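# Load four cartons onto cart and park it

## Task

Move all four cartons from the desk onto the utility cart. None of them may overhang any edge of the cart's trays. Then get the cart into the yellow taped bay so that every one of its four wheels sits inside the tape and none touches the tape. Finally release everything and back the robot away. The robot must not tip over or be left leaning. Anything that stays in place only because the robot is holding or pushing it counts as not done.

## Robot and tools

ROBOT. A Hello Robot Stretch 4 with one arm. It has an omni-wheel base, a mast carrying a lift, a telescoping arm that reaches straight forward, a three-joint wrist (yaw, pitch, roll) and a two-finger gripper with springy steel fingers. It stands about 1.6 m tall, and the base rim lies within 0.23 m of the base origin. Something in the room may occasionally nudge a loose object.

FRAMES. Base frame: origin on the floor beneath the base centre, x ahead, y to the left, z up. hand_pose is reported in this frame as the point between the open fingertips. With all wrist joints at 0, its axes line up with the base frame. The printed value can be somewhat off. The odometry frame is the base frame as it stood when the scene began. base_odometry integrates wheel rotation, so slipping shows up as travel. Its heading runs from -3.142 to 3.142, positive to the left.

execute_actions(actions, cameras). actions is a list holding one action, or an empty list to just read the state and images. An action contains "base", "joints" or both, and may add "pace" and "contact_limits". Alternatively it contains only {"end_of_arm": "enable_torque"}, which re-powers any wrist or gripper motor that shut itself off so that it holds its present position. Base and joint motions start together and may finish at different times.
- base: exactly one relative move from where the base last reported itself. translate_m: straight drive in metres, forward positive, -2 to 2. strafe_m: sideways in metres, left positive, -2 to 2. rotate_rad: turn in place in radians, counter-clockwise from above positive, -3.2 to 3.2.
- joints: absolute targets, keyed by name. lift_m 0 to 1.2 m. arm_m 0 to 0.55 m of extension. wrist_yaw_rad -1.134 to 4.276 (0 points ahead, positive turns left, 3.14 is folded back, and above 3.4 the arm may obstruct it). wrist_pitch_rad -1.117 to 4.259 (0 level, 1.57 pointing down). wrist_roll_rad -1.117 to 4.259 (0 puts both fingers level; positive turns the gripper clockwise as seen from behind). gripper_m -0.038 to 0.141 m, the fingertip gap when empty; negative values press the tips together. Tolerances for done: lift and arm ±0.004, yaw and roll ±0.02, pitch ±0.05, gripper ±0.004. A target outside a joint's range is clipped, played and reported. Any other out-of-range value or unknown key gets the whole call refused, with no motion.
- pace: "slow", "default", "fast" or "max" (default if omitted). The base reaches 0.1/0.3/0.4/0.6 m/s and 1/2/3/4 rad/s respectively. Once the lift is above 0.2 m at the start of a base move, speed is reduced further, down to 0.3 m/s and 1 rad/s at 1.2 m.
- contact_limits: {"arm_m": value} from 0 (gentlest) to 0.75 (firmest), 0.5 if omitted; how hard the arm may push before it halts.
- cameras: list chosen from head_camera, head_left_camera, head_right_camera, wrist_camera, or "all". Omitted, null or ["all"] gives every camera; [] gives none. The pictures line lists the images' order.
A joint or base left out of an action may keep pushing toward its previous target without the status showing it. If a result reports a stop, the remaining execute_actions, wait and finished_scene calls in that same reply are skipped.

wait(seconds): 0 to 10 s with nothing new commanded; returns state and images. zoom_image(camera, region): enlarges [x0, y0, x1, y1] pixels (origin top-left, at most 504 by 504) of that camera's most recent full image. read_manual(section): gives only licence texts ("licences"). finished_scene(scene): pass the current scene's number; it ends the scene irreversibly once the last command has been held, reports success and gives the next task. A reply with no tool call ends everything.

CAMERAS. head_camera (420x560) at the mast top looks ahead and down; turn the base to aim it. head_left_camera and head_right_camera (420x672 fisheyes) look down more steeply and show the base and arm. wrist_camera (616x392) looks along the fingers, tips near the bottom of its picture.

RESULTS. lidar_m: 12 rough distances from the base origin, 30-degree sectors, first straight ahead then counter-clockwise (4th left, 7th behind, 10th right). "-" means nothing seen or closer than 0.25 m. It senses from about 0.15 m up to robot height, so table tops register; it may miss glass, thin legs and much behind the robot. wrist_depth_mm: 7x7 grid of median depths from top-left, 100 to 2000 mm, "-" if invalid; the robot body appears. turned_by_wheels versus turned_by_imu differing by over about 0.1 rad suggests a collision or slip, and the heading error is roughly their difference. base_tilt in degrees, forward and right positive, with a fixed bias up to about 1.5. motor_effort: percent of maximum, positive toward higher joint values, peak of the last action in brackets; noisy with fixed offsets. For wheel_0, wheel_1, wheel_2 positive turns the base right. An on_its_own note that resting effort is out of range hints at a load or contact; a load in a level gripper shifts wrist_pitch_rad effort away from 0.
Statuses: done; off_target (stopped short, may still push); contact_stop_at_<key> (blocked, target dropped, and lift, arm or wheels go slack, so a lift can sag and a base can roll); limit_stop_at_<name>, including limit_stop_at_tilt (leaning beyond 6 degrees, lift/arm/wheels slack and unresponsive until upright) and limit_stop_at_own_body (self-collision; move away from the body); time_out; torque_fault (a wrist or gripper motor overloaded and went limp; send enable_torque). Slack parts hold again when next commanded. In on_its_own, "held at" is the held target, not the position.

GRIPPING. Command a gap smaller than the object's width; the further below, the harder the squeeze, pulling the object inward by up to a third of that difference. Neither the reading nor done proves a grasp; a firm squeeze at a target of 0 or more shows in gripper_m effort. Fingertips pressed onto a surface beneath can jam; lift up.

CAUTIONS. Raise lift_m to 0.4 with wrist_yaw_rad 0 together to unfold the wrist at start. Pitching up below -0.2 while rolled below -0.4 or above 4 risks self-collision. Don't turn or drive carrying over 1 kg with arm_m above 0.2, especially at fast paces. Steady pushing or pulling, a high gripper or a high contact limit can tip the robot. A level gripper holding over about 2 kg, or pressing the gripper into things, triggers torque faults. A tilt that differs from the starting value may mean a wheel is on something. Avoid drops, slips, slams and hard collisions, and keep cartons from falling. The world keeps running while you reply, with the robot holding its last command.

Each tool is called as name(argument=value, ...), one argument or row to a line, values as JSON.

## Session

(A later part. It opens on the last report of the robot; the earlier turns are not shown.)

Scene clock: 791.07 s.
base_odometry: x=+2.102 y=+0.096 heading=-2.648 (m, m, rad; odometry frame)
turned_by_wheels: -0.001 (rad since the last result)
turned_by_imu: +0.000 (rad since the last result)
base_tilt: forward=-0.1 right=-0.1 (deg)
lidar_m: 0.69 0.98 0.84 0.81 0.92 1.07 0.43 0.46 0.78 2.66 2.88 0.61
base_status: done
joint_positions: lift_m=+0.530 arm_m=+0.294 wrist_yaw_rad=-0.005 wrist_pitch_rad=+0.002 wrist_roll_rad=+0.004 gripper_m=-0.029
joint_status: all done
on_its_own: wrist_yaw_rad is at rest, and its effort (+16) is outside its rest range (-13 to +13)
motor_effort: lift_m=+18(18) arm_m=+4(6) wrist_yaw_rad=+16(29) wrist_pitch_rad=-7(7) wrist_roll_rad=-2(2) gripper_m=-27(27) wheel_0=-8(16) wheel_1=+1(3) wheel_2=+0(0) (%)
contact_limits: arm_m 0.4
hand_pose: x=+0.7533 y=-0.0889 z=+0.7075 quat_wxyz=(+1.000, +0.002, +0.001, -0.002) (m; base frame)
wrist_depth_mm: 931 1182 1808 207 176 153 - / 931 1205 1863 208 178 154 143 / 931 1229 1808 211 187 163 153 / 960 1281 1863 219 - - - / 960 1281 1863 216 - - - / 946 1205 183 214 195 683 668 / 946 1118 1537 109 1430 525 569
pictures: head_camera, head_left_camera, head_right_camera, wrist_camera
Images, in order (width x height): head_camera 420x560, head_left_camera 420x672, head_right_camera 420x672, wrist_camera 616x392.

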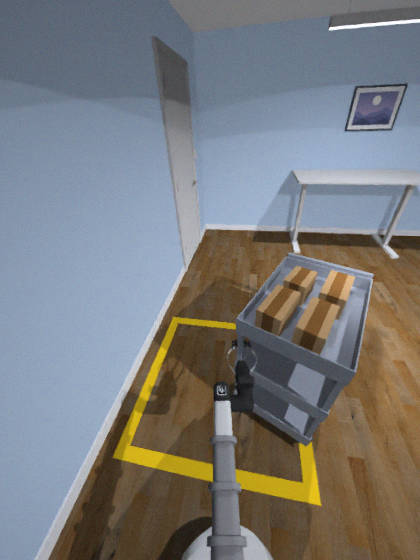

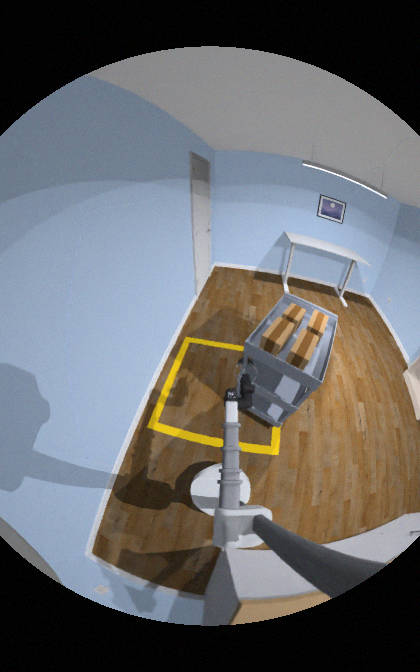

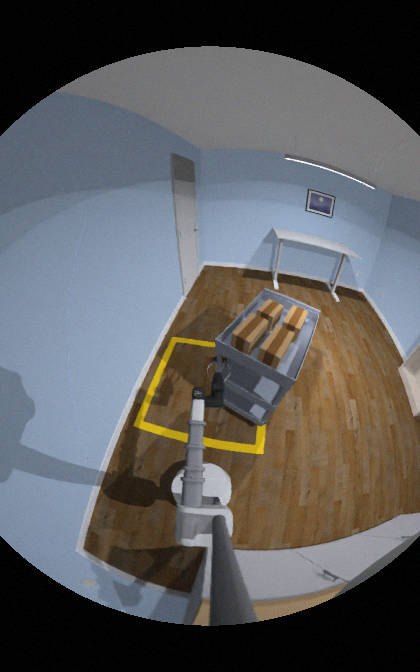

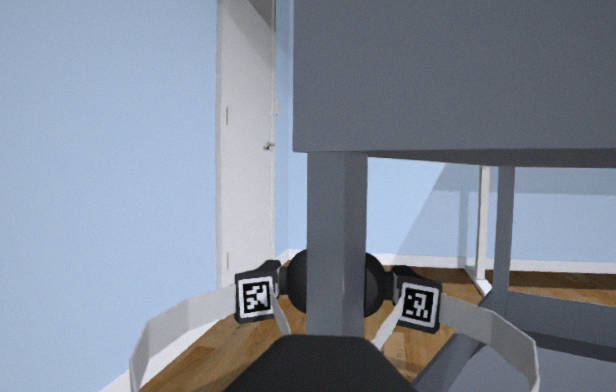

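execute_actions(
  actions=[
    {"base":{"strafe_m":0.3},"joints":{"arm_m":0.35},"pace":"slow","contact_limits":{"arm_m":0.4}},
  ],
)

Scene clock: 798.33 s.
base_odometry: x=+2.244 y=-0.168 heading=-2.648 (m, m, rad; odometry frame)
turned_by_wheels: -0.001 (rad since the last result)
turned_by_imu: -0.001 (rad since the last result)
base_tilt: forward=-0.2 right=+0.1 (deg)
lidar_m: 0.72 0.62 0.52 0.51 0.59 0.95 0.97 0.57 0.69 3.00 3.24 0.63
base_status: done
joint_positions: lift_m=+0.530 arm_m=+0.349 wrist_yaw_rad=-0.005 wrist_pitch_rad=+0.002 wrist_roll_rad=+0.004 gripper_m=-0.029
joint_status: all done
on_its_own: wrist_yaw_rad is at rest, and its effort (+15) is outside its rest range (-13 to +13)
motor_effort: lift_m=+18(18) arm_m=+4(6) wrist_yaw_rad=+15(29) wrist_pitch_rad=-5(6) wrist_roll_rad=-2(2) gripper_m=-27(27) wheel_0=-8(13) wheel_1=+1(4) wheel_2=-1(2) (%)
contact_limits: arm_m 0.4
hand_pose: x=+0.8083 y=-0.0888 z=+0.7075 quat_wxyz=(+1.000, +0.002, +0.001, -0.002) (m; base frame)
wrist_depth_mm: 591 768 1205 210 173 146 - / 597 778 1229 212 174 147 - / 603 788 1229 213 185 156 163 / 603 798 1229 223 - - - / 603 798 1229 213 - - - / 603 768 182 215 195 627 654 / 603 723 1255 109 1499 492 559
pictures: head_camera, head_left_camera, head_right_camera, wrist_camera
Images, in order (width x height): head_camera 420x560, head_left_camera 420x672, head_right_camera 420x672, wrist_camera 616x392.

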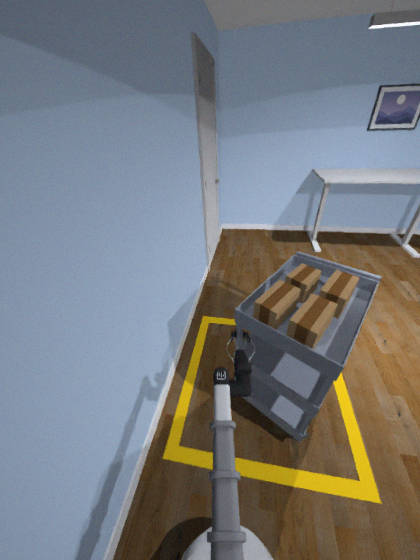

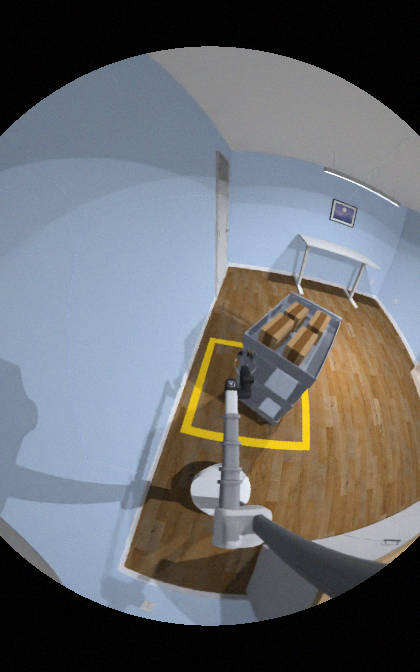

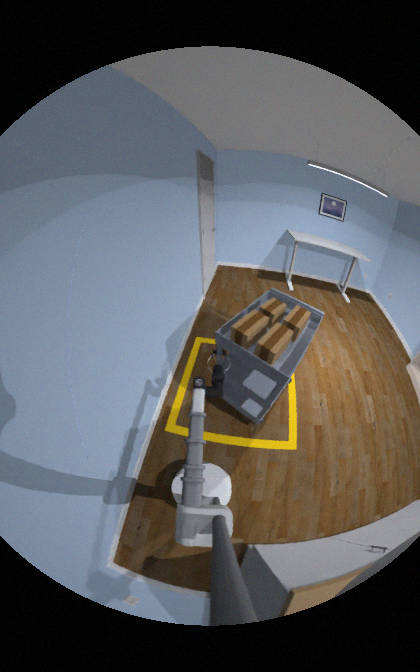

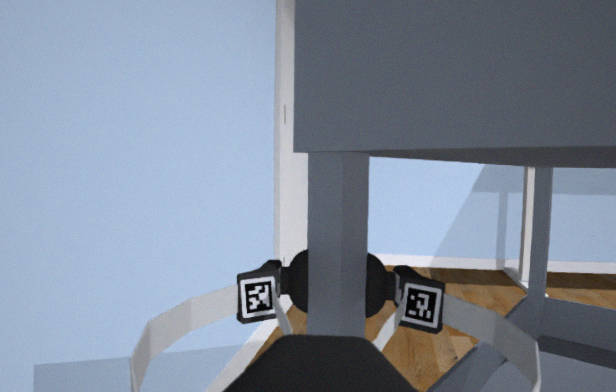

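execute_actions(
  actions=[
    {"base":{"strafe_m":0.15},"joints":{"arm_m":0.38},"pace":"slow","contact_limits":{"arm_m":0.4}},
  ],
  cameras=["head_camera","head_right_camera"],
)

Scene clock: 818.37 s.
base_odometry: x=+2.315 y=-0.300 heading=-2.649 (m, m, rad; odometry frame)
turned_by_wheels: -0.001 (rad since the last result)
turned_by_imu: +0.000 (rad since the last result)
base_tilt: forward=-0.1 right=+0.0 (deg)
lidar_m: 0.75 0.46 0.36 0.35 0.39 0.68 1.00 0.72 0.68 3.11 3.43 0.62
base_status: done
joint_positions: lift_m=+0.530 arm_m=+0.379 wrist_yaw_rad=-0.004 wrist_pitch_rad=+0.002 wrist_roll_rad=+0.004 gripper_m=-0.029
joint_status: all done
on_its_own: wrist_yaw_rad is at rest, and its effort (+14) is outside its rest range (-13 to +13)
motor_effort: lift_m=+18(18) arm_m=+4(6) wrist_yaw_rad=+14(32) wrist_pitch_rad=-6(6) wrist_roll_rad=-1(2) gripper_m=-29(27) wheel_0=-8(15) wheel_1=+2(3) wheel_2=-1(2) (%)
contact_limits: arm_m 0.4
hand_pose: x=+0.8384 y=-0.0886 z=+0.7075 quat_wxyz=(+1.000, +0.002, +0.001, -0.002) (m; base frame)
wrist_depth_mm: 418 554 854 211 170 142 - / 421 559 854 213 172 143 - / 427 564 866 215 183 151 165 / 430 564 878 225 - - - / 430 569 878 214 - - - / 430 544 183 214 193 1808 634 / 427 517 878 109 1464 496 554
pictures: head_camera, head_right_camera
Images, in order (width x height): head_camera 420x560, head_right_camera 420x672.

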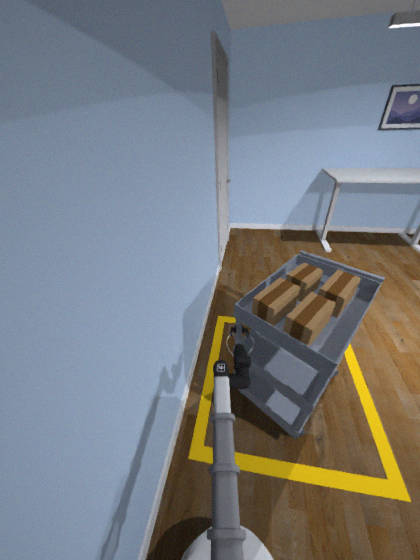

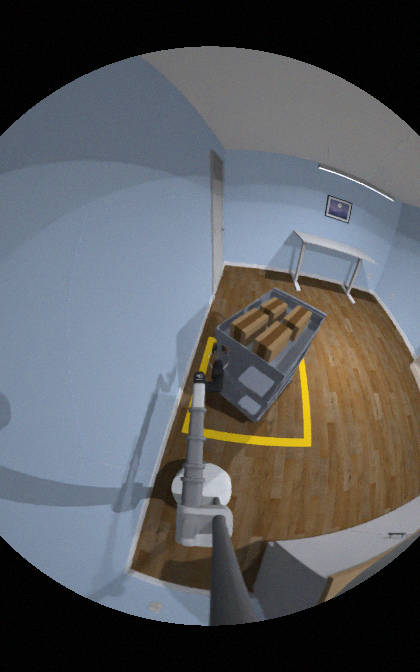

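I'll let go and retract the arm, then check the wheels against the tape.

execute_actions(
  actions=[
    {"joints":{"gripper_m":0.141}},
  ],
  cameras=[],
)

execute_actions(
  actions=[
    {"joints":{"arm_m":0.0}},
  ],
  cameras=[],
)

execute_actions(
  actions=[
    {"joints":{"lift_m":1.15,"wrist_pitch_rad":1.2,"arm_m":0.3}},
  ],
  cameras=["head_camera","head_right_camera","wrist_camera"],
)

Scene clock: 826.50 s.
base_odometry: x=+2.315 y=-0.300 heading=-2.649 (m, m, rad; odometry frame)
turned_by_wheels: +0.000 (rad since the last result)
turned_by_imu: +0.002 (rad since the last result)
base_tilt: forward=-0.1 right=-0.1 (deg)
lidar_m: 0.74 0.48 0.38 0.36 0.41 0.69 0.98 0.69 0.66 3.15 3.38 0.64
base_status: not commanded
joint_positions: lift_m=+0.530 arm_m=+0.379 wrist_yaw_rad=+0.000 wrist_pitch_rad=+0.002 wrist_roll_rad=+0.004 gripper_m=+0.141
joint_status: all done
motor_effort: lift_m=+18(18) arm_m=+4(4) wrist_yaw_rad=+3(21) wrist_pitch_rad=-6(6) wrist_roll_rad=-2(2) gripper_m=+0(29) wheel_0=-5(8) wheel_1=+2(2) wheel_2=-1(1) (%)
hand_pose: x=+0.8387 y=-0.0875 z=+0.7076 quat_wxyz=(+1.000, +0.002, +0.001, +0.000) (m; base frame)
wrist_depth_mm: 413 549 831 224 177 147 - / 418 554 842 225 179 148 - / 424 554 854 228 192 158 167 / 424 564 854 237 - - - / 421 539 854 240 - - - / 421 512 750 233 1808 217 627 / 424 530 866 109 1576 521 580
pictures: none
No camera images: the call's "cameras" was empty. Leave "cameras" out to get every camera's image.

Scene clock: 828.73 s.
base_odometry: x=+2.315 y=-0.300 heading=-2.649 (m, m, rad; odometry frame)
turned_by_wheels: +0.000 (rad since the last result)
turned_by_imu: +0.001 (rad since the last result)
base_tilt: forward=-0.2 right=+0.1 (deg)
lidar_m: 0.74 0.46 0.35 0.36 0.42 0.64 0.97 0.69 0.65 3.16 3.41 0.63
base_status: not commanded
joint_positions: lift_m=+0.530 arm_m=+0.001 wrist_yaw_rad=+0.000 wrist_pitch_rad=+0.002 wrist_roll_rad=+0.004 gripper_m=+0.141
joint_status: all done
motor_effort: lift_m=+18(18) arm_m=-5(6) wrist_yaw_rad=+2(2) wrist_pitch_rad=-6(6) wrist_roll_rad=-2(2) gripper_m=+0(1) wheel_0=-5(5) wheel_1=+2(2) wheel_2=-1(1) (%)
hand_pose: x=+0.4602 y=-0.0875 z=+0.7075 quat_wxyz=(+1.000, +0.002, +0.001, +0.000) (m; base frame)
wrist_depth_mm: 488 640 976 1983 - - - / 488 647 991 1808 539 421 355 / 496 654 991 1397 492 407 355 / 500 647 1008 1576 - - - / 500 621 1025 1618 - 1008 - / 500 597 891 621 699 217 798 / 496 627 1025 109 488 564 591
pictures: none
No camera images: the call's "cameras" was empty. Leave "cameras" out to get every camera's image.

Scene clock: 832.07 s.
base_odometry: x=+2.315 y=-0.300 heading=-2.649 (m, m, rad; odometry frame)
turned_by_wheels: +0.000 (rad since the last result)
turned_by_imu: +0.001 (rad since the last result)
base_tilt: forward=-0.1 right=+0.1 (deg)
lidar_m: 0.73 0.47 0.35 0.34 0.42 0.69 0.99 0.69 0.65 3.13 3.41 0.63
base_status: not commanded
joint_positions: lift_m=+1.150 arm_m=+0.299 wrist_yaw_rad=+0.000 wrist_pitch_rad=+1.201 wrist_roll_rad=+0.004 gripper_m=+0.141
joint_status: all done
motor_effort: lift_m=+22(25) arm_m=+4(4) wrist_yaw_rad=+1(2) wrist_pitch_rad=-1(6) wrist_roll_rad=-2(2) gripper_m=-2(1) wheel_0=-5(5) wheel_1=+2(2) wheel_2=-1(1) (%)
hand_pose: x=+0.5745 y=-0.0874 z=+1.0589 quat_wxyz=(+0.825, +0.001, +0.565, -0.001) (m; base frame)
wrist_depth_mm: 449 603 960 1537 544 445 492 / 466 634 1025 1464 459 436 549 / 480 654 1098 1397 500 530 404 / 500 683 1205 1336 831 449 384 / 517 683 1229 1281 831 462 480 / 530 691 1160 1255 1098 218 445 / 544 741 1182 109 1205 1160 1160
pictures: head_camera, head_right_camera, wrist_camera
Images, in order (width x height): head_camera 420x560, head_right_camera 420x672, wrist_camera 616x392.

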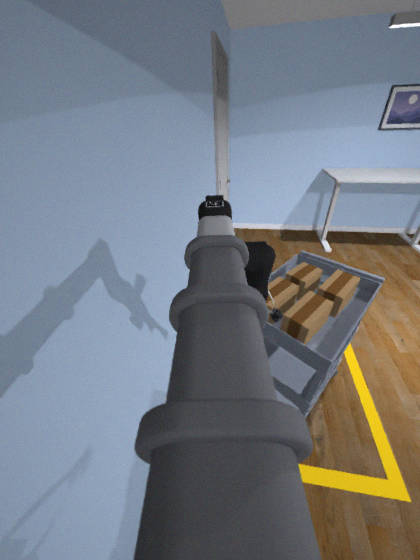

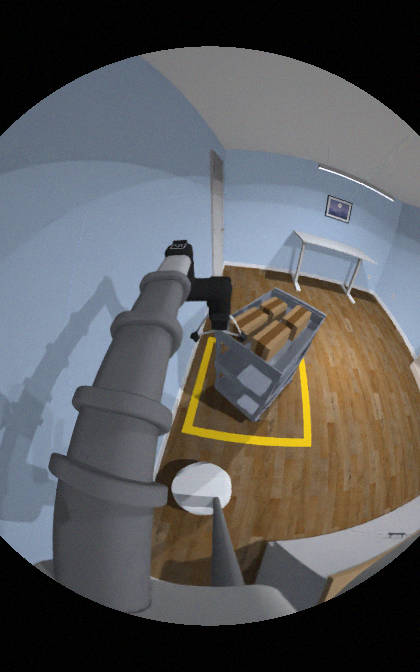

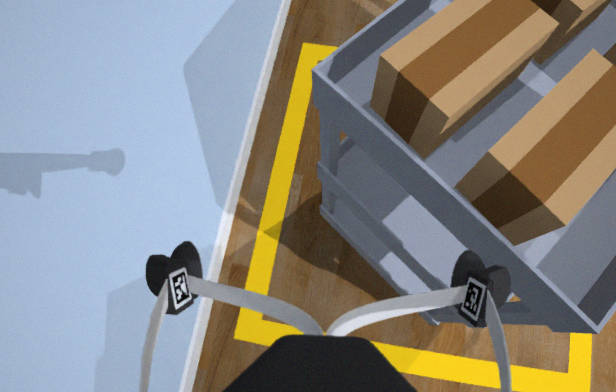

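execute_actions(
  actions=[
    {"base":{"strafe_m":-1.0},"joints":{"arm_m":0.0,"lift_m":0.6,"wrist_pitch_rad":0.0},"pace":"fast"},
  ],
  cameras=["head_camera","head_left_camera"],
)

Scene clock: 843.53 s.
base_odometry: x=+1.842 y=+0.581 heading=-2.649 (m, m, rad; odometry frame)
turned_by_wheels: +0.000 (rad since the last result)
turned_by_imu: +0.002 (rad since the last result)
base_tilt: forward=-0.1 right=+0.0 (deg)
lidar_m: 0.92 0.78 0.79 1.35 0.64 0.51 0.51 0.58 0.96 2.14 2.30 2.80
base_status: done
joint_positions: lift_m=+0.600 arm_m=+0.001 wrist_yaw_rad=+0.000 wrist_pitch_rad=+0.002 wrist_roll_rad=+0.004 gripper_m=+0.141
joint_status: all done
motor_effort: lift_m=+14(21) arm_m=-4(5) wrist_yaw_rad=+2(0) wrist_pitch_rad=-6(14) wrist_roll_rad=-2(2) gripper_m=-3(4) wheel_0=+2(11) wheel_1=-2(12) wheel_2=+0(1) (%)
hand_pose: x=+0.4602 y=-0.0875 z=+0.7778 quat_wxyz=(+1.000, +0.002, +0.001, +0.000) (m; base frame)
wrist_depth_mm: 1618 - - - - - - / 1576 - - - - - - / 647 - - - - - - / 603 691 - - - - - / 1618 1921 - - - - - / 917 891 1921 - 1983 217 - / 603 661 1661 109 1708 1618 1708
pictures: head_camera, head_left_camera
Images, in order (width x height): head_camera 420x560, head_left_camera 420x672.

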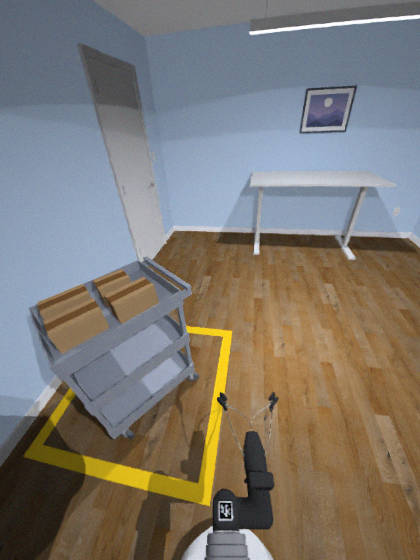

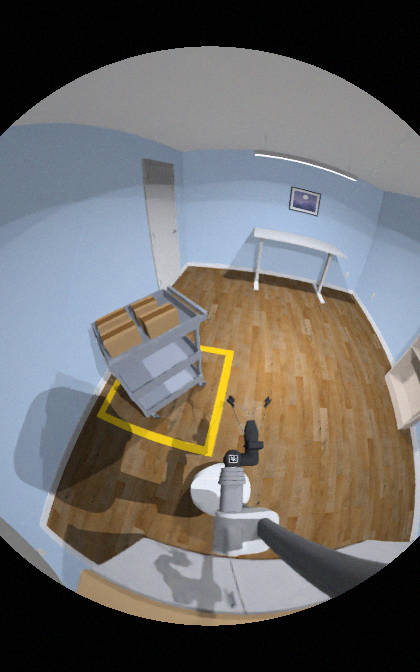

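zoom_image(
  camera="head_camera",
  region=[20, 250, 260, 510],
)

Region (20, 250, 260, 510) of head_camera's 420x560 image, scaled by 1.938, with more detail than that image has; it fills the left 465 columns of this view, and the rest is white.

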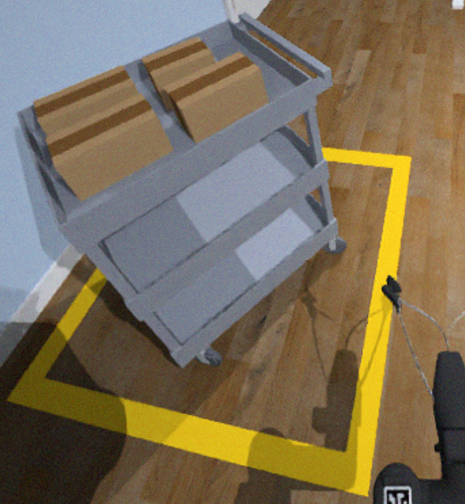

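All four wheels measure at least 0.15 m inside the tape, the cartons sit within the tray rim, and the robot is about 0.8 m clear of the cart.

finished_scene(
  scene=2,
)

The scene is finished: the task was done.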